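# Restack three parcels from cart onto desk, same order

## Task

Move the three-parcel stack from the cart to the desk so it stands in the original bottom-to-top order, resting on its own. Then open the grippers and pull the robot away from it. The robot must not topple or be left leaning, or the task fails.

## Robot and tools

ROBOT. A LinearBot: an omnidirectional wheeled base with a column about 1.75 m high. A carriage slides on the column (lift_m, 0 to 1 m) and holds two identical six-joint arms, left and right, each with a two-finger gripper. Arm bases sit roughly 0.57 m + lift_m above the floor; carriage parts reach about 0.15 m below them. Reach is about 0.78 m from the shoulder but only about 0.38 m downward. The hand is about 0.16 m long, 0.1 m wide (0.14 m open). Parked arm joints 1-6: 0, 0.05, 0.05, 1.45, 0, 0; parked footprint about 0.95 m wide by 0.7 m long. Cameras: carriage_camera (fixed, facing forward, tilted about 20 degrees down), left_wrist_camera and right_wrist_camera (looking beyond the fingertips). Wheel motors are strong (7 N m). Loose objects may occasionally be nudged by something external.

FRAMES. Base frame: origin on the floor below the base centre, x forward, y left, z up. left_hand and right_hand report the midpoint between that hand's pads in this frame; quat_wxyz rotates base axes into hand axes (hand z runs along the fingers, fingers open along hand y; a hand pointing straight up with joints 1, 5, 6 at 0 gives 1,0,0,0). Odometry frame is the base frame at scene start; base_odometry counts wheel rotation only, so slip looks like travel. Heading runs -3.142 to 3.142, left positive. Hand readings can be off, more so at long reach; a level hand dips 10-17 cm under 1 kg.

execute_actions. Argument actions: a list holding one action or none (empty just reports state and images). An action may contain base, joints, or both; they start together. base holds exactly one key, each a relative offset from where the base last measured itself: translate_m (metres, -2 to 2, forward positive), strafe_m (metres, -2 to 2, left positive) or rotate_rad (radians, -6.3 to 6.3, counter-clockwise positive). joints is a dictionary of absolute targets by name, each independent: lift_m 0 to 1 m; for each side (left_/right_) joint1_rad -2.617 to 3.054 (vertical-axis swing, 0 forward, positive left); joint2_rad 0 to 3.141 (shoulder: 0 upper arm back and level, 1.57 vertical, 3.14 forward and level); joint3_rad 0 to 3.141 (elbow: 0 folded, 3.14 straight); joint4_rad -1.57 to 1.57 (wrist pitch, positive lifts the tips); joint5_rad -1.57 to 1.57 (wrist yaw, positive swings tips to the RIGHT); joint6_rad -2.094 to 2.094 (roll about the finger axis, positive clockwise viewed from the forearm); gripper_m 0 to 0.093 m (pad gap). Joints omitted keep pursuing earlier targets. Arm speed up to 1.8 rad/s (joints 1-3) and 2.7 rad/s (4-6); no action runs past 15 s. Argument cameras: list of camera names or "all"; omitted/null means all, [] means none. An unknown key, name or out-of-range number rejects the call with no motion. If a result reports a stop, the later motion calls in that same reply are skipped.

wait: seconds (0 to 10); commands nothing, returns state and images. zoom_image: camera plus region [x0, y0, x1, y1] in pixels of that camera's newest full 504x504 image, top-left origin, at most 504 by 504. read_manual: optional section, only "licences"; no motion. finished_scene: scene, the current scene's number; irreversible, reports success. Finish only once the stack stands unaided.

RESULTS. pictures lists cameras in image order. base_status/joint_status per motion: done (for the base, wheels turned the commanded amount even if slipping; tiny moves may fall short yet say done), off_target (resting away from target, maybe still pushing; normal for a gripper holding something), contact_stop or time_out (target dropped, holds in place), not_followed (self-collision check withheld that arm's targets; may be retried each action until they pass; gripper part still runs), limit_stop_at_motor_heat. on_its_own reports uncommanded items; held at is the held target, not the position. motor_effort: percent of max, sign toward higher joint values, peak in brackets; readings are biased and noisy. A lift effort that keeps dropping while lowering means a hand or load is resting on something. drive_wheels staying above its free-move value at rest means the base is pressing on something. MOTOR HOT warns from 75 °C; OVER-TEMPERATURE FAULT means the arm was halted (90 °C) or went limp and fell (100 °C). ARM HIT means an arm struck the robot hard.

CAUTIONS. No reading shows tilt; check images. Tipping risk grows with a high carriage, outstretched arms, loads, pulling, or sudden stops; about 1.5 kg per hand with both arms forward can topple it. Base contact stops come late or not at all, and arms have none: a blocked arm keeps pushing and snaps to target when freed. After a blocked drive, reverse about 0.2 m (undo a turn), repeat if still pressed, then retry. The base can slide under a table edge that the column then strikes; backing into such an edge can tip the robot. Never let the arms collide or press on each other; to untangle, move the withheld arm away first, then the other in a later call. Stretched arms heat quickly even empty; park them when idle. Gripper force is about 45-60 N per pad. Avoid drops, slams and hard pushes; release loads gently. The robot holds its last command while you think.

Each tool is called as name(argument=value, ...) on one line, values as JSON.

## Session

execute_actions(actions=[], cameras=["carriage_camera"])

execute_actions(actions=[{"base":{"rotate_rad":1.57}}], cameras=["carriage_camera"])

execute_actions(actions=[{"base":{"rotate_rad":1.57}}], cameras=["carriage_camera"])

execute_actions(actions=[{"base":{"rotate_rad":1.57}}], cameras=["carriage_camera"])

Scene clock: 0.00 s.
base_odometry: x=+0.000 y=+0.000 heading=+0.000 (m, m, rad; odometry frame)
base_status: not commanded
joint_positions: lift_m=+0.303 left_joint1_rad=+0.001 left_joint2_rad=+0.053 left_joint3_rad=+0.021 left_joint4_rad=+1.458 left_joint5_rad=+0.011 left_joint6_rad=+0.023 left_gripper_m=+0.095 right_joint1_rad=-0.011 right_joint2_rad=+0.061 right_joint3_rad=+0.027 right_joint4_rad=+1.433 right_joint5_rad=-0.009 right_joint6_rad=+0.041 right_gripper_m=+0.095
joint_status: not commanded
motor_effort: lift_m=+29 drive_wheels=+6 (%)
left_hand: x=+0.3056 y=+0.3156 z=+1.2761 quat_wxyz=(+0.997, +0.006, +0.072, +0.011) (m; base frame)
right_hand: x=+0.3122 y=-0.3164 z=+1.2768 quat_wxyz=(+0.996, -0.002, +0.086, +0.015) (m; base frame)
pictures: carriage_camera
camera_calibration (this result's frames):
carriage_camera: T_world_to_cam=[[0.00378341, -0.999048, 0.0434491, -0.0568282], [-0.384507, -0.0415625, -0.922186, 1.23429], [0.923114, -0.0132175, -0.384299, 0.34104], [0, 0, 0, 1]] pos_world=[0.159989, -0.00096642, 1.27177]
Images, in order (width x height): carriage_camera 504x504.

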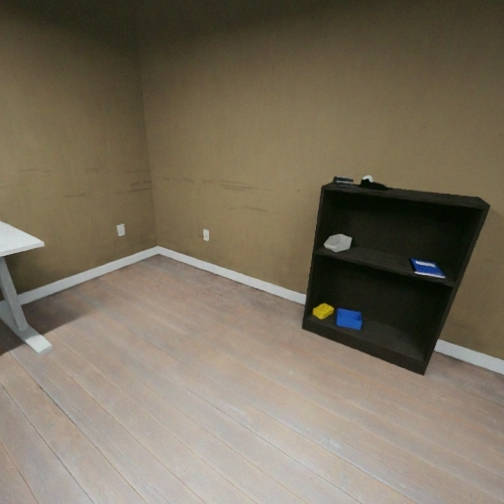

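Scene clock: 3.10 s.
base_odometry: x=+0.000 y=+0.000 heading=+1.569 (m, m, rad; odometry frame)
base_status: done
joint_positions: lift_m=+0.303 left_joint1_rad=+0.001 left_joint2_rad=+0.053 left_joint3_rad=+0.021 left_joint4_rad=+1.458 left_joint5_rad=+0.011 left_joint6_rad=+0.023 left_gripper_m=+0.095 right_joint1_rad=-0.011 right_joint2_rad=+0.061 right_joint3_rad=+0.027 right_joint4_rad=+1.431 right_joint5_rad=-0.009 right_joint6_rad=+0.041 right_gripper_m=+0.095
joint_status: not commanded
motor_effort: lift_m=+30(28) drive_wheels=+13(29) (%)
left_hand: x=+0.3056 y=+0.3156 z=+1.2761 quat_wxyz=(+0.997, +0.006, +0.072, +0.011) (m; base frame)
right_hand: x=+0.3127 y=-0.3164 z=+1.2767 quat_wxyz=(+0.996, -0.002, +0.086, +0.015) (m; base frame)
pictures: carriage_camera
camera_calibration (this result's frames):
carriage_camera: T_world_to_cam=[[0.00378341, -0.999048, 0.0434491, -0.0568282], [-0.384507, -0.0415625, -0.922186, 1.23429], [0.923114, -0.0132175, -0.384299, 0.34104], [0, 0, 0, 1]] pos_world=[0.159989, -0.00096642, 1.27177]
Images, in order (width x height): carriage_camera 504x504.

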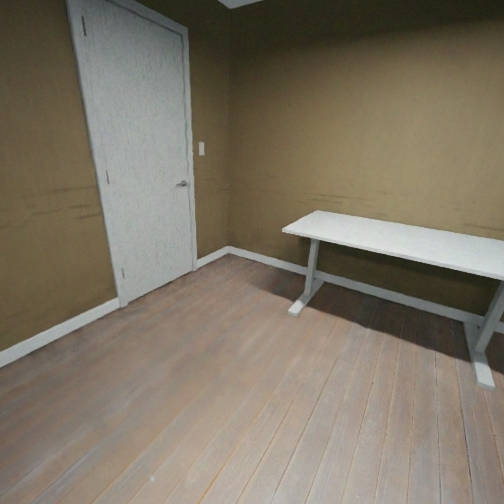

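Scene clock: 6.20 s.
base_odometry: x=+0.000 y=+0.000 heading=+3.139 (m, m, rad; odometry frame)
base_status: done
joint_positions: lift_m=+0.303 left_joint1_rad=+0.001 left_joint2_rad=+0.053 left_joint3_rad=+0.021 left_joint4_rad=+1.458 left_joint5_rad=+0.011 left_joint6_rad=+0.023 left_gripper_m=+0.095 right_joint1_rad=-0.011 right_joint2_rad=+0.061 right_joint3_rad=+0.027 right_joint4_rad=+1.432 right_joint5_rad=-0.009 right_joint6_rad=+0.041 right_gripper_m=+0.095
joint_status: not commanded
motor_effort: lift_m=+27(28) drive_wheels=+13(21) (%)
left_hand: x=+0.3056 y=+0.3156 z=+1.2761 quat_wxyz=(+0.997, +0.006, +0.072, +0.011) (m; base frame)
right_hand: x=+0.3126 y=-0.3164 z=+1.2767 quat_wxyz=(+0.996, -0.002, +0.086, +0.015) (m; base frame)
pictures: carriage_camera
camera_calibration (this result's frames):
carriage_camera: T_world_to_cam=[[0.00378341, -0.999048, 0.0434491, -0.0568282], [-0.384507, -0.0415625, -0.922186, 1.23429], [0.923114, -0.0132175, -0.384299, 0.34104], [0, 0, 0, 1]] pos_world=[0.159989, -0.00096642, 1.27177]
Images, in order (width x height): carriage_camera 504x504.

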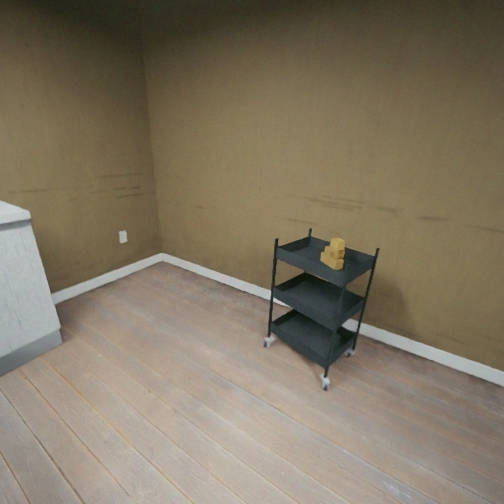

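Scene clock: 9.30 s.
base_odometry: x=+0.000 y=+0.000 heading=-1.575 (m, m, rad; odometry frame)
base_status: done
joint_positions: lift_m=+0.303 left_joint1_rad=+0.001 left_joint2_rad=+0.053 left_joint3_rad=+0.021 left_joint4_rad=+1.458 left_joint5_rad=+0.011 left_joint6_rad=+0.023 left_gripper_m=+0.095 right_joint1_rad=-0.011 right_joint2_rad=+0.061 right_joint3_rad=+0.027 right_joint4_rad=+1.432 right_joint5_rad=-0.009 right_joint6_rad=+0.041 right_gripper_m=+0.095
joint_status: not commanded
motor_effort: lift_m=+30(28) drive_wheels=+13(20) (%)
left_hand: x=+0.3056 y=+0.3156 z=+1.2761 quat_wxyz=(+0.997, +0.006, +0.072, +0.011) (m; base frame)
right_hand: x=+0.3126 y=-0.3164 z=+1.2767 quat_wxyz=(+0.996, -0.002, +0.086, +0.015) (m; base frame)
pictures: carriage_camera
camera_calibration (this result's frames):
carriage_camera: T_world_to_cam=[[0.00378341, -0.999048, 0.0434491, -0.0568282], [-0.384507, -0.0415625, -0.922186, 1.23429], [0.923114, -0.0132175, -0.384299, 0.34104], [0, 0, 0, 1]] pos_world=[0.159989, -0.00096642, 1.27177]
Images, in order (width x height): carriage_camera 504x504.

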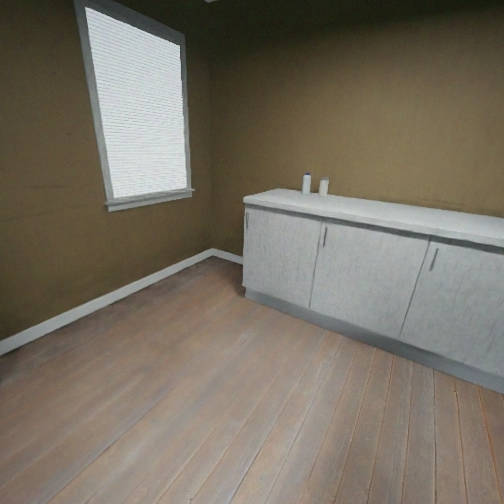

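execute_actions(actions=[{"base":{"rotate_rad":-0.77}}], cameras=[])

execute_actions(actions=[{"base":{"translate_m":-0.3},"joints":{"right_joint2_rad":2.0,"right_joint3_rad":1.2,"right_joint4_rad":0.12}}], cameras=[])

execute_actions(actions=[{"base":{"strafe_m":-1.04}}], cameras=["carriage_camera","right_wrist_camera"])

zoom_image(camera="carriage_camera", region=[250, 150, 504, 400])

Scene clock: 16.37 s.
base_odometry: x=+0.000 y=+0.000 heading=-2.344 (m, m, rad; odometry frame)
base_status: done
joint_positions: lift_m=+0.303 left_joint1_rad=+0.001 left_joint2_rad=+0.053 left_joint3_rad=+0.021 left_joint4_rad=+1.458 left_joint5_rad=+0.011 left_joint6_rad=+0.023 left_gripper_m=+0.095 right_joint1_rad=-0.011 right_joint2_rad=+0.061 right_joint3_rad=+0.027 right_joint4_rad=+1.431 right_joint5_rad=-0.009 right_joint6_rad=+0.041 right_gripper_m=+0.095
joint_status: not commanded
motor_effort: lift_m=+28(25) drive_wheels=+17(22) (%)
left_hand: x=+0.3056 y=+0.3156 z=+1.2761 quat_wxyz=(+0.997, +0.006, +0.072, +0.011) (m; base frame)
right_hand: x=+0.3128 y=-0.3164 z=+1.2767 quat_wxyz=(+0.996, -0.002, +0.087, +0.015) (m; base frame)
pictures: none
No camera images: the call's "cameras" was empty. Leave "cameras" out to get every camera's image.

Scene clock: 18.93 s.
base_odometry: x=+0.210 y=+0.214 heading=-2.346 (m, m, rad; odometry frame)
base_status: done
joint_positions: lift_m=+0.303 left_joint1_rad=+0.001 left_joint2_rad=+0.053 left_joint3_rad=+0.021 left_joint4_rad=+1.457 left_joint5_rad=+0.011 left_joint6_rad=+0.023 left_gripper_m=+0.095 right_joint1_rad=-0.011 right_joint2_rad=+1.995 right_joint3_rad=+1.186 right_joint4_rad=+0.111 right_joint5_rad=-0.009 right_joint6_rad=+0.041 right_gripper_m=+0.095
joint_status: all done
motor_effort: lift_m=+25(28) drive_wheels=-7(24) (%)
left_hand: x=+0.3058 y=+0.3156 z=+1.2761 quat_wxyz=(+0.997, +0.006, +0.073, +0.011) (m; base frame)
right_hand: x=+0.7965 y=-0.3218 z=+0.9131 quat_wxyz=(+0.422, +0.022, +0.906, +0.010) (m; base frame)
pictures: none
No camera images: the call's "cameras" was empty. Leave "cameras" out to get every camera's image.

Scene clock: 23.40 s.
base_odometry: x=-0.533 y=+0.943 heading=-2.346 (m, m, rad; odometry frame)
base_status: done
joint_positions: lift_m=+0.303 left_joint1_rad=+0.001 left_joint2_rad=+0.053 left_joint3_rad=+0.021 left_joint4_rad=+1.456 left_joint5_rad=+0.011 left_joint6_rad=+0.023 left_gripper_m=+0.095 right_joint1_rad=-0.009 right_joint2_rad=+1.995 right_joint3_rad=+1.186 right_joint4_rad=+0.114 right_joint5_rad=-0.009 right_joint6_rad=+0.041 right_gripper_m=+0.095
joint_status: not commanded
motor_effort: lift_m=+26(30) drive_wheels=+0(12) (%)
left_hand: x=+0.3062 y=+0.3156 z=+1.2760 quat_wxyz=(+0.997, +0.006, +0.073, +0.011) (m; base frame)
right_hand: x=+0.7968 y=-0.3208 z=+0.9135 quat_wxyz=(+0.423, +0.021, +0.906, +0.011) (m; base frame)
pictures: carriage_camera, right_wrist_camera
camera_calibration (this result's frames):
carriage_camera: T_world_to_cam=[[0.00378341, -0.999048, 0.0434491, -0.0568283], [-0.384507, -0.0415625, -0.922186, 1.23429], [0.923114, -0.0132175, -0.384299, 0.34104], [0, 0, 0, 1]] pos_world=[0.159989, -0.00096642, 1.27177]
right_wrist_camera: T_world_to_cam=[[0.00666496, -0.998562, -0.0531905, -0.275043], [-0.959528, 0.00858934, -0.281483, 1.03352], [0.281535, 0.0529138, -0.958091, 0.79189], [0, 0, 0, 1]] pos_world=[0.770579, -0.325427, 1.03499]
Images, in order (width x height): carriage_camera 504x504, right_wrist_camera 504x504.

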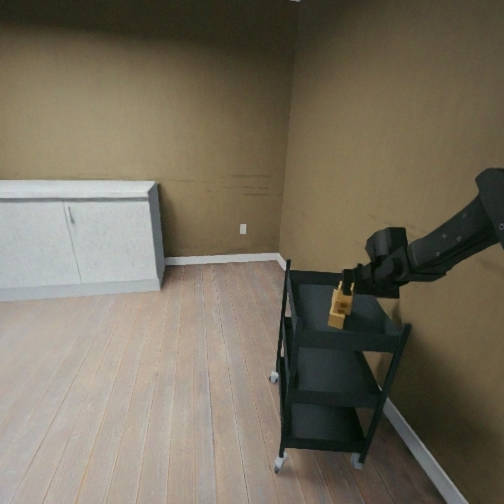

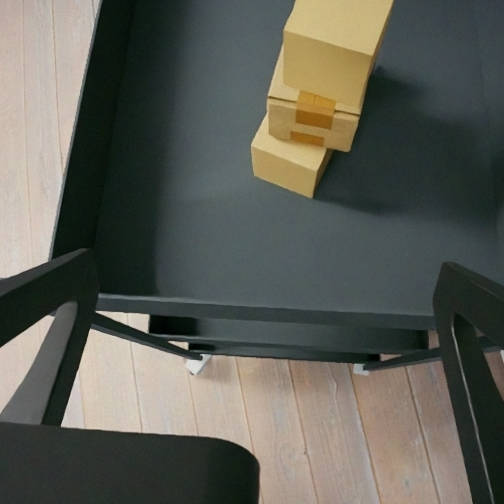

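Region (250, 150, 504, 400) of carriage_camera's 504x504 image, scaled by 1.984, with more detail than that image has; it fills the top 496 rows of this view, and the rest is white.

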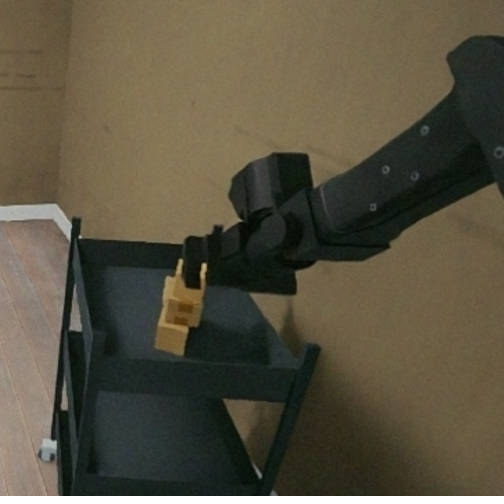

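execute_actions(actions=[{"base":{"strafe_m":0.137},"joints":{"right_joint1_rad":-0.3}}], cameras=[])

execute_actions(actions=[{"base":{"translate_m":0.165}}], cameras=["right_wrist_camera"])

execute_actions(actions=[{"joints":{"lift_m":0.1}}], cameras=["carriage_camera","right_wrist_camera"])

zoom_image(camera="carriage_camera", region=[300, 180, 504, 384])

Scene clock: 30.17 s.
base_odometry: x=-0.435 y=+0.847 heading=-2.346 (m, m, rad; odometry frame)
base_status: done
joint_positions: lift_m=+0.303 left_joint1_rad=+0.001 left_joint2_rad=+0.053 left_joint3_rad=+0.021 left_joint4_rad=+1.456 left_joint5_rad=+0.011 left_joint6_rad=+0.023 left_gripper_m=+0.095 right_joint1_rad=-0.301 right_joint2_rad=+1.995 right_joint3_rad=+1.186 right_joint4_rad=+0.117 right_joint5_rad=-0.005 right_joint6_rad=+0.041 right_gripper_m=+0.095
joint_status: all done
motor_effort: lift_m=+28(29) drive_wheels=+6(9) (%)
left_hand: x=+0.3061 y=+0.3156 z=+1.2760 quat_wxyz=(+0.997, +0.006, +0.073, +0.011) (m; base frame)
right_hand: x=+0.7738 y=-0.4738 z=+0.9141 quat_wxyz=(+0.422, +0.153, +0.892, -0.053) (m; base frame)
pictures: none
No camera images: the call's "cameras" was empty. Leave "cameras" out to get every camera's image.

Scene clock: 32.17 s.
base_odometry: x=-0.550 y=+0.729 heading=-2.345 (m, m, rad; odometry frame)
base_status: done
joint_positions: lift_m=+0.303 left_joint1_rad=+0.001 left_joint2_rad=+0.053 left_joint3_rad=+0.021 left_joint4_rad=+1.457 left_joint5_rad=+0.011 left_joint6_rad=+0.023 left_gripper_m=+0.095 right_joint1_rad=-0.301 right_joint2_rad=+1.995 right_joint3_rad=+1.186 right_joint4_rad=+0.117 right_joint5_rad=-0.005 right_joint6_rad=+0.041 right_gripper_m=+0.095
joint_status: not commanded
motor_effort: lift_m=+28(30) drive_wheels=-4(12) (%)
left_hand: x=+0.3059 y=+0.3156 z=+1.2761 quat_wxyz=(+0.997, +0.006, +0.073, +0.011) (m; base frame)
right_hand: x=+0.7739 y=-0.4738 z=+0.9142 quat_wxyz=(+0.422, +0.153, +0.892, -0.053) (m; base frame)
pictures: right_wrist_camera
camera_calibration (this result's frames):
right_wrist_camera: T_world_to_cam=[[-0.283484, -0.957649, -0.0504542, -0.186175], [-0.91487, 0.285843, -0.285143, 1.11316], [0.287489, -0.0346744, -0.957156, 0.760173], [0, 0, 0, 1]] pos_world=[0.747074, -0.47012, 1.03562]
Images, in order (width x height): right_wrist_camera 504x504.

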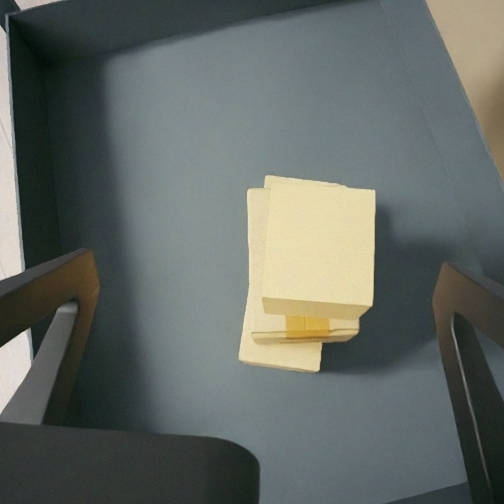

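Scene clock: 33.50 s.
base_odometry: x=-0.550 y=+0.729 heading=-2.345 (m, m, rad; odometry frame)
base_status: not commanded
joint_positions: lift_m=+0.100 left_joint1_rad=+0.001 left_joint2_rad=+0.053 left_joint3_rad=+0.021 left_joint4_rad=+1.457 left_joint5_rad=+0.011 left_joint6_rad=+0.023 left_gripper_m=+0.095 right_joint1_rad=-0.303 right_joint2_rad=+1.996 right_joint3_rad=+1.192 right_joint4_rad=+0.117 right_joint5_rad=-0.002 right_joint6_rad=+0.038 right_gripper_m=+0.095
joint_status: all done
motor_effort: lift_m=+25(25) drive_wheels=-3(5) (%)
left_hand: x=+0.3059 y=+0.3156 z=+1.0733 quat_wxyz=(+0.997, +0.006, +0.073, +0.011) (m; base frame)
right_hand: x=+0.7752 y=-0.4758 z=+0.7139 quat_wxyz=(+0.424, +0.153, +0.891, -0.055) (m; base frame)
pictures: carriage_camera, right_wrist_camera
camera_calibration (this result's frames):
carriage_camera: T_world_to_cam=[[0.00378341, -0.999048, 0.0434491, -0.0480191], [-0.384507, -0.0415625, -0.922186, 1.04732], [0.923114, -0.0132175, -0.384299, 0.263125], [0, 0, 0, 1]] pos_world=[0.159989, -0.00096642, 1.06903]
right_wrist_camera: T_world_to_cam=[[-0.285958, -0.957105, -0.0466787, -0.198362], [-0.912808, 0.286898, -0.290637, 1.06065], [0.291562, -0.0405014, -0.955694, 0.561006], [0, 0, 0, 1]] pos_world=[0.747881, -0.471431, 0.835156]
Images, in order (width x height): carriage_camera 504x504, right_wrist_camera 504x504.

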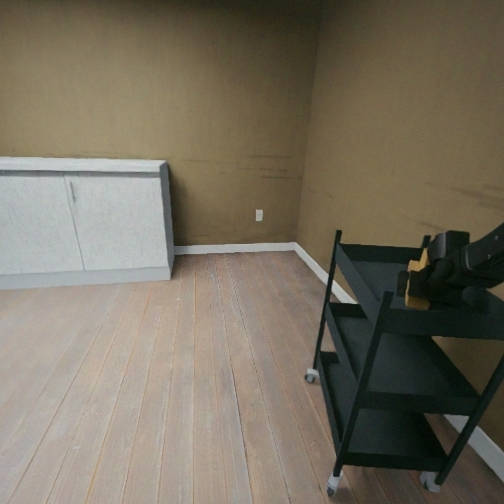

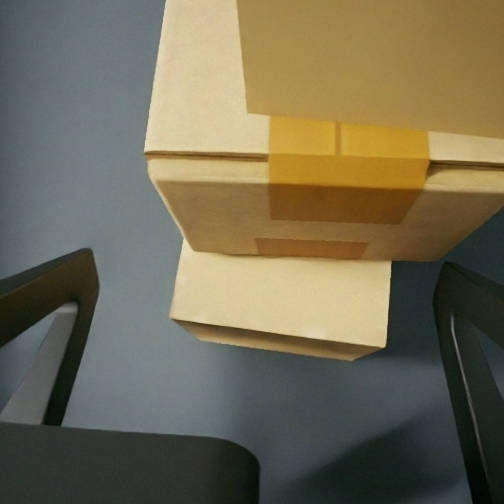

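Region (300, 180, 504, 384) of carriage_camera's 504x504 image, scaled by 2.471, with more detail than that image has.

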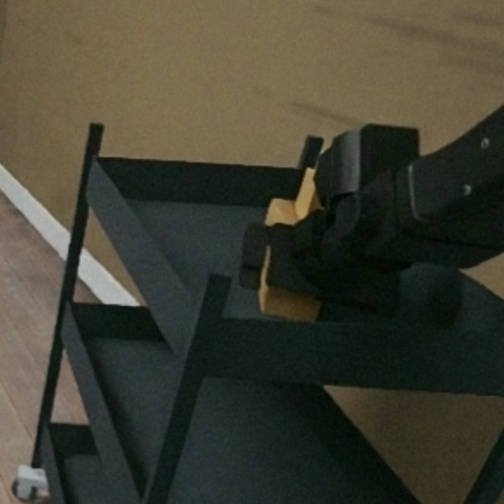

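The tips are level with the bottom parcel's top, so I'll go lower and slightly forward.

execute_actions(actions=[{"joints":{"lift_m":0.07}}], cameras=[])

execute_actions(actions=[{"base":{"translate_m":0.015}}], cameras=[])

execute_actions(actions=[{"joints":{"right_gripper_m":0}}], cameras=["right_wrist_camera"])

execute_actions(actions=[{"joints":{"lift_m":0.3,"right_joint4_rad":0.2}}], cameras=["carriage_camera","right_wrist_camera"])

zoom_image(camera="carriage_camera", region=[300, 180, 504, 384])

Scene clock: 39.53 s.
base_odometry: x=-0.550 y=+0.729 heading=-2.345 (m, m, rad; odometry frame)
base_status: not commanded
joint_positions: lift_m=+0.070 left_joint1_rad=+0.001 left_joint2_rad=+0.053 left_joint3_rad=+0.021 left_joint4_rad=+1.457 left_joint5_rad=+0.011 left_joint6_rad=+0.023 left_gripper_m=+0.095 right_joint1_rad=-0.303 right_joint2_rad=+1.999 right_joint3_rad=+1.192 right_joint4_rad=+0.116 right_joint5_rad=-0.003 right_joint6_rad=+0.038 right_gripper_m=+0.095
joint_status: all done
motor_effort: lift_m=+27(24) drive_wheels=+9(9) (%)
left_hand: x=+0.3059 y=+0.3156 z=+1.0434 quat_wxyz=(+0.997, +0.006, +0.073, +0.011) (m; base frame)
right_hand: x=+0.7750 y=-0.4755 z=+0.6820 quat_wxyz=(+0.422, +0.153, +0.892, -0.055) (m; base frame)
pictures: none
No camera images: the call's "cameras" was empty. Leave "cameras" out to get every camera's image.

Scene clock: 40.30 s.
base_odometry: x=-0.560 y=+0.718 heading=-2.344 (m, m, rad; odometry frame)
base_status: done
joint_positions: lift_m=+0.070 left_joint1_rad=+0.001 left_joint2_rad=+0.053 left_joint3_rad=+0.021 left_joint4_rad=+1.458 left_joint5_rad=+0.011 left_joint6_rad=+0.023 left_gripper_m=+0.095 right_joint1_rad=-0.301 right_joint2_rad=+1.999 right_joint3_rad=+1.192 right_joint4_rad=+0.118 right_joint5_rad=-0.004 right_joint6_rad=+0.038 right_gripper_m=+0.095
joint_status: not commanded
motor_effort: lift_m=+21(26) drive_wheels=-2(17) (%)
left_hand: x=+0.3056 y=+0.3156 z=+1.0434 quat_wxyz=(+0.997, +0.006, +0.072, +0.011) (m; base frame)
right_hand: x=+0.7756 y=-0.4745 z=+0.6824 quat_wxyz=(+0.423, +0.151, +0.892, -0.054) (m; base frame)
pictures: none
No camera images: the call's "cameras" was empty. Leave "cameras" out to get every camera's image.

Scene clock: 41.03 s.
base_odometry: x=-0.560 y=+0.718 heading=-2.344 (m, m, rad; odometry frame)
base_status: not commanded
joint_positions: lift_m=+0.070 left_joint1_rad=+0.001 left_joint2_rad=+0.053 left_joint3_rad=+0.021 left_joint4_rad=+1.458 left_joint5_rad=+0.011 left_joint6_rad=+0.023 left_gripper_m=+0.095 right_joint1_rad=-0.302 right_joint2_rad=+1.999 right_joint3_rad=+1.192 right_joint4_rad=+0.117 right_joint5_rad=-0.003 right_joint6_rad=+0.038 right_gripper_m=+0.052
joint_status: right_gripper_m off_target (ended at +0.052, target +0.000)
motor_effort: lift_m=+26(24) drive_wheels=-2(2) (%)
left_hand: x=+0.3056 y=+0.3156 z=+1.0434 quat_wxyz=(+0.997, +0.006, +0.072, +0.011) (m; base frame)
right_hand: x=+0.7753 y=-0.4752 z=+0.6823 quat_wxyz=(+0.423, +0.152, +0.892, -0.055) (m; base frame)
pictures: right_wrist_camera
camera_calibration (this result's frames):
right_wrist_camera: T_world_to_cam=[[-0.284035, -0.957669, -0.0468505, -0.200875], [-0.914143, 0.285219, -0.288083, 1.04992], [0.289251, -0.0389974, -0.956459, 0.533869], [0, 0, 0, 1]] pos_world=[0.748302, -0.471009, 0.803678]
Images, in order (width x height): right_wrist_camera 504x504.

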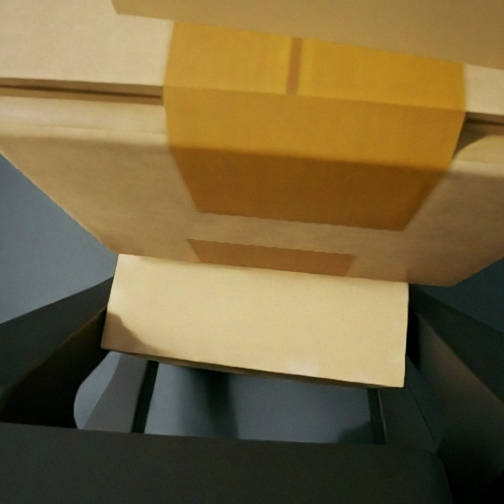

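Scene clock: 42.57 s.
base_odometry: x=-0.560 y=+0.718 heading=-2.344 (m, m, rad; odometry frame)
base_status: not commanded
joint_positions: lift_m=+0.300 left_joint1_rad=+0.001 left_joint2_rad=+0.053 left_joint3_rad=+0.021 left_joint4_rad=+1.458 left_joint5_rad=+0.011 left_joint6_rad=+0.023 left_gripper_m=+0.095 right_joint1_rad=-0.302 right_joint2_rad=+2.016 right_joint3_rad=+1.192 right_joint4_rad=+0.150 right_joint5_rad=-0.006 right_joint6_rad=+0.038 right_gripper_m=+0.052
joint_status: right_joint4_rad off_target (ended at +0.150, target +0.200); the others done
motor_effort: lift_m=+30(34) drive_wheels=-2(2) (%)
left_hand: x=+0.3056 y=+0.3156 z=+1.2730 quat_wxyz=(+0.997, +0.006, +0.072, +0.011) (m; base frame)
right_hand: x=+0.7795 y=-0.4760 z=+0.9093 quat_wxyz=(+0.430, +0.151, +0.888, -0.054) (m; base frame)
pictures: carriage_camera, right_wrist_camera
camera_calibration (this result's frames):
carriage_camera: T_world_to_cam=[[0.00378341, -0.999048, 0.0434491, -0.0566916], [-0.384507, -0.0415625, -0.922186, 1.23139], [0.923114, -0.0132175, -0.384299, 0.339831], [0, 0, 0, 1]] pos_world=[0.159989, -0.00096642, 1.26863]
right_wrist_camera: T_world_to_cam=[[-0.281024, -0.958473, -0.048533, -0.190973], [-0.910233, 0.282224, -0.303025, 1.12842], [0.304139, -0.0409811, -0.951746, 0.732902], [0, 0, 0, 1]] pos_world=[0.750552, -0.471474, 1.03021]
Images, in order (width x height): carriage_camera 504x504, right_wrist_camera 504x504.

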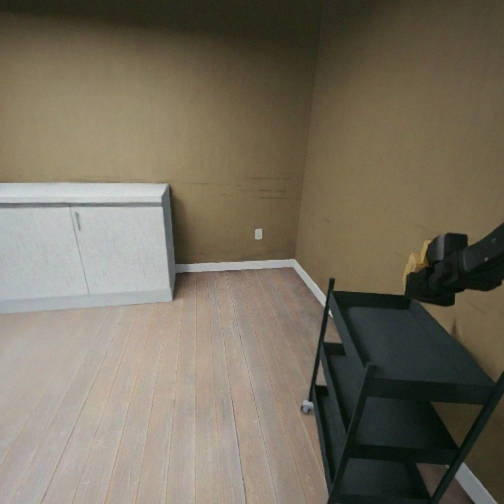

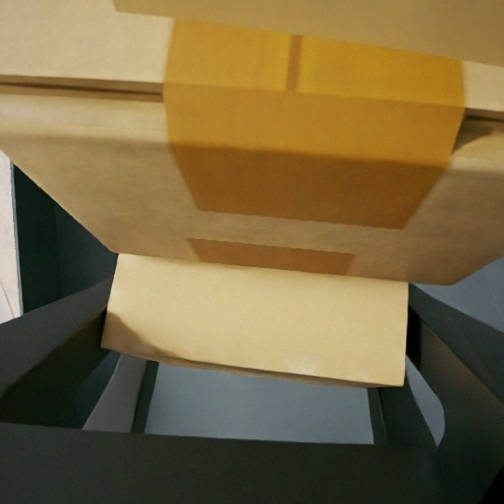

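Region (300, 180, 504, 384) of carriage_camera's 504x504 image, scaled by 2.471, with more detail than that image has.

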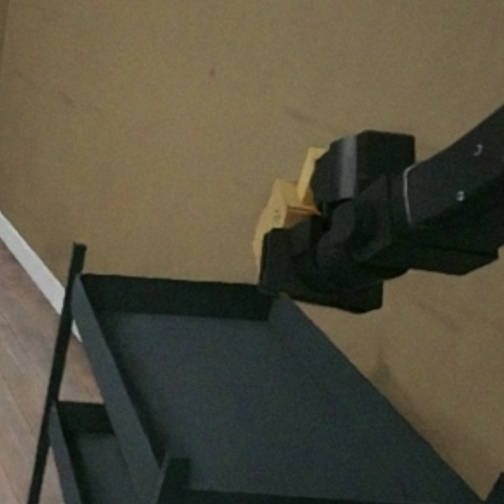

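execute_actions(actions=[{"base":{"strafe_m":0.5}}], cameras=[])

execute_actions(actions=[{"base":{"rotate_rad":3.29}}], cameras=[])

execute_actions(actions=[{"base":{"translate_m":0.85}}], cameras=["carriage_camera"])

execute_actions(actions=[{"joints":{"lift_m":0.17}}], cameras=["carriage_camera"])

Scene clock: 50.67 s.
base_odometry: x=-0.203 y=+0.368 heading=-2.345 (m, m, rad; odometry frame)
base_status: done
joint_positions: lift_m=+0.300 left_joint1_rad=+0.001 left_joint2_rad=+0.053 left_joint3_rad=+0.021 left_joint4_rad=+1.458 left_joint5_rad=+0.011 left_joint6_rad=+0.023 left_gripper_m=+0.095 right_joint1_rad=-0.299 right_joint2_rad=+2.016 right_joint3_rad=+1.192 right_joint4_rad=+0.147 right_joint5_rad=-0.008 right_joint6_rad=+0.038 right_gripper_m=+0.052
joint_status: not commanded
motor_effort: lift_m=+30(33) drive_wheels=-1(16) (%)
left_hand: x=+0.3056 y=+0.3156 z=+1.2730 quat_wxyz=(+0.997, +0.006, +0.072, +0.011) (m; base frame)
right_hand: x=+0.7796 y=-0.4739 z=+0.9087 quat_wxyz=(+0.429, +0.149, +0.889, -0.053) (m; base frame)
pictures: none
No camera images: the call's "cameras" was empty. Leave "cameras" out to get every camera's image.

Scene clock: 55.03 s.
base_odometry: x=-0.203 y=+0.368 heading=+0.944 (m, m, rad; odometry frame)
base_status: done
joint_positions: lift_m=+0.300 left_joint1_rad=+0.001 left_joint2_rad=+0.053 left_joint3_rad=+0.021 left_joint4_rad=+1.458 left_joint5_rad=+0.011 left_joint6_rad=+0.023 left_gripper_m=+0.095 right_joint1_rad=-0.299 right_joint2_rad=+2.016 right_joint3_rad=+1.192 right_joint4_rad=+0.155 right_joint5_rad=-0.011 right_joint6_rad=+0.038 right_gripper_m=+0.053
joint_status: not commanded
motor_effort: lift_m=+30(31) drive_wheels=+14(27) (%)
left_hand: x=+0.3056 y=+0.3156 z=+1.2730 quat_wxyz=(+0.997, +0.006, +0.072, +0.011) (m; base frame)
right_hand: x=+0.7808 y=-0.4740 z=+0.9102 quat_wxyz=(+0.433, +0.149, +0.888, -0.052) (m; base frame)
pictures: none
No camera images: the call's "cameras" was empty. Leave "cameras" out to get every camera's image.

Scene clock: 59.00 s.
base_odometry: x=+0.293 y=+1.058 heading=+0.946 (m, m, rad; odometry frame)
base_status: done
joint_positions: lift_m=+0.300 left_joint1_rad=+0.001 left_joint2_rad=+0.053 left_joint3_rad=+0.021 left_joint4_rad=+1.458 left_joint5_rad=+0.011 left_joint6_rad=+0.023 left_gripper_m=+0.095 right_joint1_rad=-0.300 right_joint2_rad=+2.016 right_joint3_rad=+1.192 right_joint4_rad=+0.146 right_joint5_rad=-0.010 right_joint6_rad=+0.038 right_gripper_m=+0.053
joint_status: not commanded
motor_effort: lift_m=+31(31) drive_wheels=-10(30) (%)
left_hand: x=+0.3056 y=+0.3156 z=+1.2730 quat_wxyz=(+0.997, +0.006, +0.072, +0.011) (m; base frame)
right_hand: x=+0.7794 y=-0.4741 z=+0.9086 quat_wxyz=(+0.429, +0.149, +0.889, -0.052) (m; base frame)
pictures: carriage_camera
camera_calibration (this result's frames):
carriage_camera: T_world_to_cam=[[0.00378341, -0.999048, 0.0434491, -0.0566916], [-0.384507, -0.0415625, -0.922186, 1.23139], [0.923114, -0.0132175, -0.384299, 0.339831], [0, 0, 0, 1]] pos_world=[0.159989, -0.00096642, 1.26863]
Images, in order (width x height): carriage_camera 504x504.

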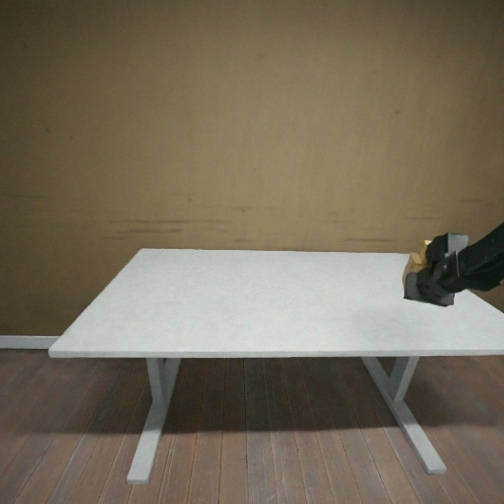

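Scene clock: 60.13 s.
base_odometry: x=+0.293 y=+1.058 heading=+0.946 (m, m, rad; odometry frame)
base_status: not commanded
joint_positions: lift_m=+0.170 left_joint1_rad=+0.001 left_joint2_rad=+0.053 left_joint3_rad=+0.021 left_joint4_rad=+1.458 left_joint5_rad=+0.011 left_joint6_rad=+0.023 left_gripper_m=+0.095 right_joint1_rad=-0.300 right_joint2_rad=+2.017 right_joint3_rad=+1.192 right_joint4_rad=+0.140 right_joint5_rad=-0.010 right_joint6_rad=+0.038 right_gripper_m=+0.053
joint_status: all done
motor_effort: lift_m=+28(28) drive_wheels=+14(9) (%)
left_hand: x=+0.3056 y=+0.3156 z=+1.1434 quat_wxyz=(+0.997, +0.006, +0.072, +0.011) (m; base frame)
right_hand: x=+0.7784 y=-0.4738 z=+0.7775 quat_wxyz=(+0.426, +0.150, +0.891, -0.051) (m; base frame)
pictures: carriage_camera
camera_calibration (this result's frames):
carriage_camera: T_world_to_cam=[[0.00378341, -0.999048, 0.0434491, -0.0510611], [-0.384507, -0.0415625, -0.922186, 1.11188], [0.923114, -0.0132175, -0.384299, 0.290031], [0, 0, 0, 1]] pos_world=[0.159989, -0.00096642, 1.13904]
Images, in order (width x height): carriage_camera 504x504.

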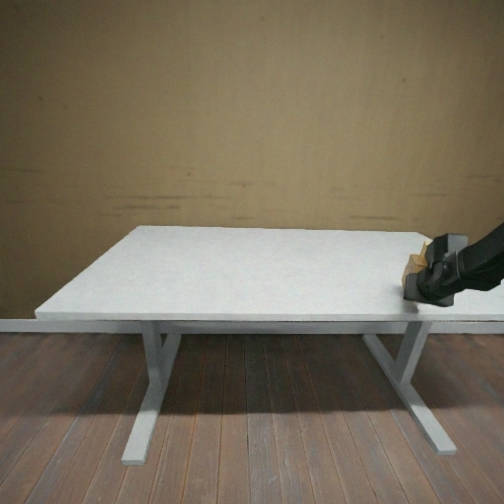

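execute_actions(actions=[{"base":{"translate_m":0.13}}], cameras=[])

execute_actions(actions=[{"joints":{"lift_m":0.122}}], cameras=["right_wrist_camera"])

Scene clock: 63.60 s.
base_odometry: x=+0.369 y=+1.163 heading=+0.948 (m, m, rad; odometry frame)
base_status: done
joint_positions: lift_m=+0.170 left_joint1_rad=+0.001 left_joint2_rad=+0.053 left_joint3_rad=+0.021 left_joint4_rad=+1.460 left_joint5_rad=+0.011 left_joint6_rad=+0.023 left_gripper_m=+0.095 right_joint1_rad=-0.301 right_joint2_rad=+2.017 right_joint3_rad=+1.192 right_joint4_rad=+0.145 right_joint5_rad=-0.011 right_joint6_rad=+0.038 right_gripper_m=+0.053
joint_status: not commanded
motor_effort: lift_m=+26(26) drive_wheels=+13(21) (%)
left_hand: x=+0.3051 y=+0.3156 z=+1.1435 quat_wxyz=(+0.997, +0.006, +0.071, +0.011) (m; base frame)
right_hand: x=+0.7790 y=-0.4743 z=+0.7784 quat_wxyz=(+0.428, +0.150, +0.890, -0.052) (m; base frame)
pictures: none
No camera images: the call's "cameras" was empty. Leave "cameras" out to get every camera's image.

Scene clock: 64.33 s.
base_odometry: x=+0.369 y=+1.163 heading=+0.947 (m, m, rad; odometry frame)
base_status: not commanded
joint_positions: lift_m=+0.122 left_joint1_rad=+0.001 left_joint2_rad=+0.053 left_joint3_rad=+0.021 left_joint4_rad=+1.460 left_joint5_rad=+0.011 left_joint6_rad=+0.023 left_gripper_m=+0.095 right_joint1_rad=-0.301 right_joint2_rad=+2.013 right_joint3_rad=+1.192 right_joint4_rad=+0.185 right_joint5_rad=-0.008 right_joint6_rad=+0.037 right_gripper_m=+0.052
joint_status: all done
on_its_own: right_joint4_rad moved +0.040 to your old target +0.200
motor_effort: lift_m=+25(29) drive_wheels=+13(8) (%)
left_hand: x=+0.3051 y=+0.3156 z=+1.0956 quat_wxyz=(+0.997, +0.006, +0.071, +0.011) (m; base frame)
right_hand: x=+0.7846 y=-0.4765 z=+0.7400 quat_wxyz=(+0.447, +0.148, +0.881, -0.056) (m; base frame)
pictures: right_wrist_camera
camera_calibration (this result's frames):
right_wrist_camera: T_world_to_cam=[[-0.276011, -0.959924, -0.0486264, -0.202819], [-0.899784, 0.275845, -0.33808, 1.09667], [0.337945, -0.0495606, -0.93986, 0.530763], [0, 0, 0, 1]] pos_world=[0.751416, -0.470896, 0.859742]
Images, in order (width x height): right_wrist_camera 504x504.

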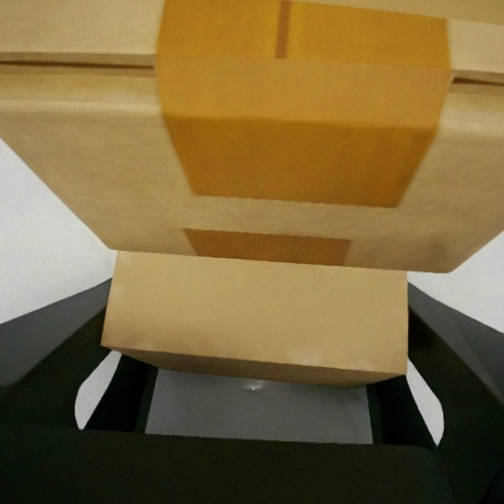

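execute_actions(actions=[{"joints":{"right_gripper_m":0.093,"right_joint4_rad":0.17}}], cameras=[])

execute_actions(actions=[{"base":{"translate_m":-0.4}}], cameras=["carriage_camera"])

finished_scene(scene=2)

Scene clock: 67.57 s.
base_odometry: x=+0.369 y=+1.163 heading=+0.947 (m, m, rad; odometry frame)
base_status: not commanded
joint_positions: lift_m=+0.122 left_joint1_rad=+0.001 left_joint2_rad=+0.053 left_joint3_rad=+0.021 left_joint4_rad=+1.460 left_joint5_rad=+0.011 left_joint6_rad=+0.023 left_gripper_m=+0.095 right_joint1_rad=-0.301 right_joint2_rad=+2.013 right_joint3_rad=+1.192 right_joint4_rad=+0.180 right_joint5_rad=-0.008 right_joint6_rad=+0.037 right_gripper_m=+0.093
joint_status: all done
motor_effort: lift_m=+25(26) drive_wheels=+13(13) (%)
left_hand: x=+0.3051 y=+0.3156 z=+1.0956 quat_wxyz=(+0.997, +0.006, +0.071, +0.011) (m; base frame)
right_hand: x=+0.7840 y=-0.4763 z=+0.7392 quat_wxyz=(+0.445, +0.148, +0.881, -0.055) (m; base frame)
pictures: none
No camera images: the call's "cameras" was empty. Leave "cameras" out to get every camera's image.

Scene clock: 70.50 s.
base_odometry: x=+0.136 y=+0.838 heading=+0.949 (m, m, rad; odometry frame)
base_status: done
joint_positions: lift_m=+0.122 left_joint1_rad=+0.001 left_joint2_rad=+0.053 left_joint3_rad=+0.021 left_joint4_rad=+1.459 left_joint5_rad=+0.010 left_joint6_rad=+0.023 left_gripper_m=+0.095 right_joint1_rad=-0.300 right_joint2_rad=+2.013 right_joint3_rad=+1.192 right_joint4_rad=+0.173 right_joint5_rad=-0.008 right_joint6_rad=+0.037 right_gripper_m=+0.093
joint_status: not commanded
motor_effort: lift_m=+25(26) drive_wheels=-8(28) (%)
left_hand: x=+0.3055 y=+0.3157 z=+1.0955 quat_wxyz=(+0.997, +0.006, +0.072, +0.011) (m; base frame)
right_hand: x=+0.7831 y=-0.4757 z=+0.7377 quat_wxyz=(+0.442, +0.148, +0.883, -0.055) (m; base frame)
pictures: carriage_camera
camera_calibration (this result's frames):
carriage_camera: T_world_to_cam=[[0.00378341, -0.999048, 0.0434491, -0.0489804], [-0.384507, -0.0415625, -0.922186, 1.06772], [0.923114, -0.0132175, -0.384299, 0.271627], [0, 0, 0, 1]] pos_world=[0.159989, -0.00096642, 1.09115]
Images, in order (width x height): carriage_camera 504x504.

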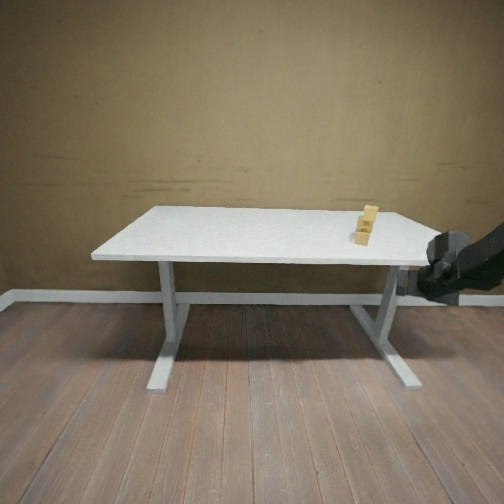

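The scene is finished: the task was done.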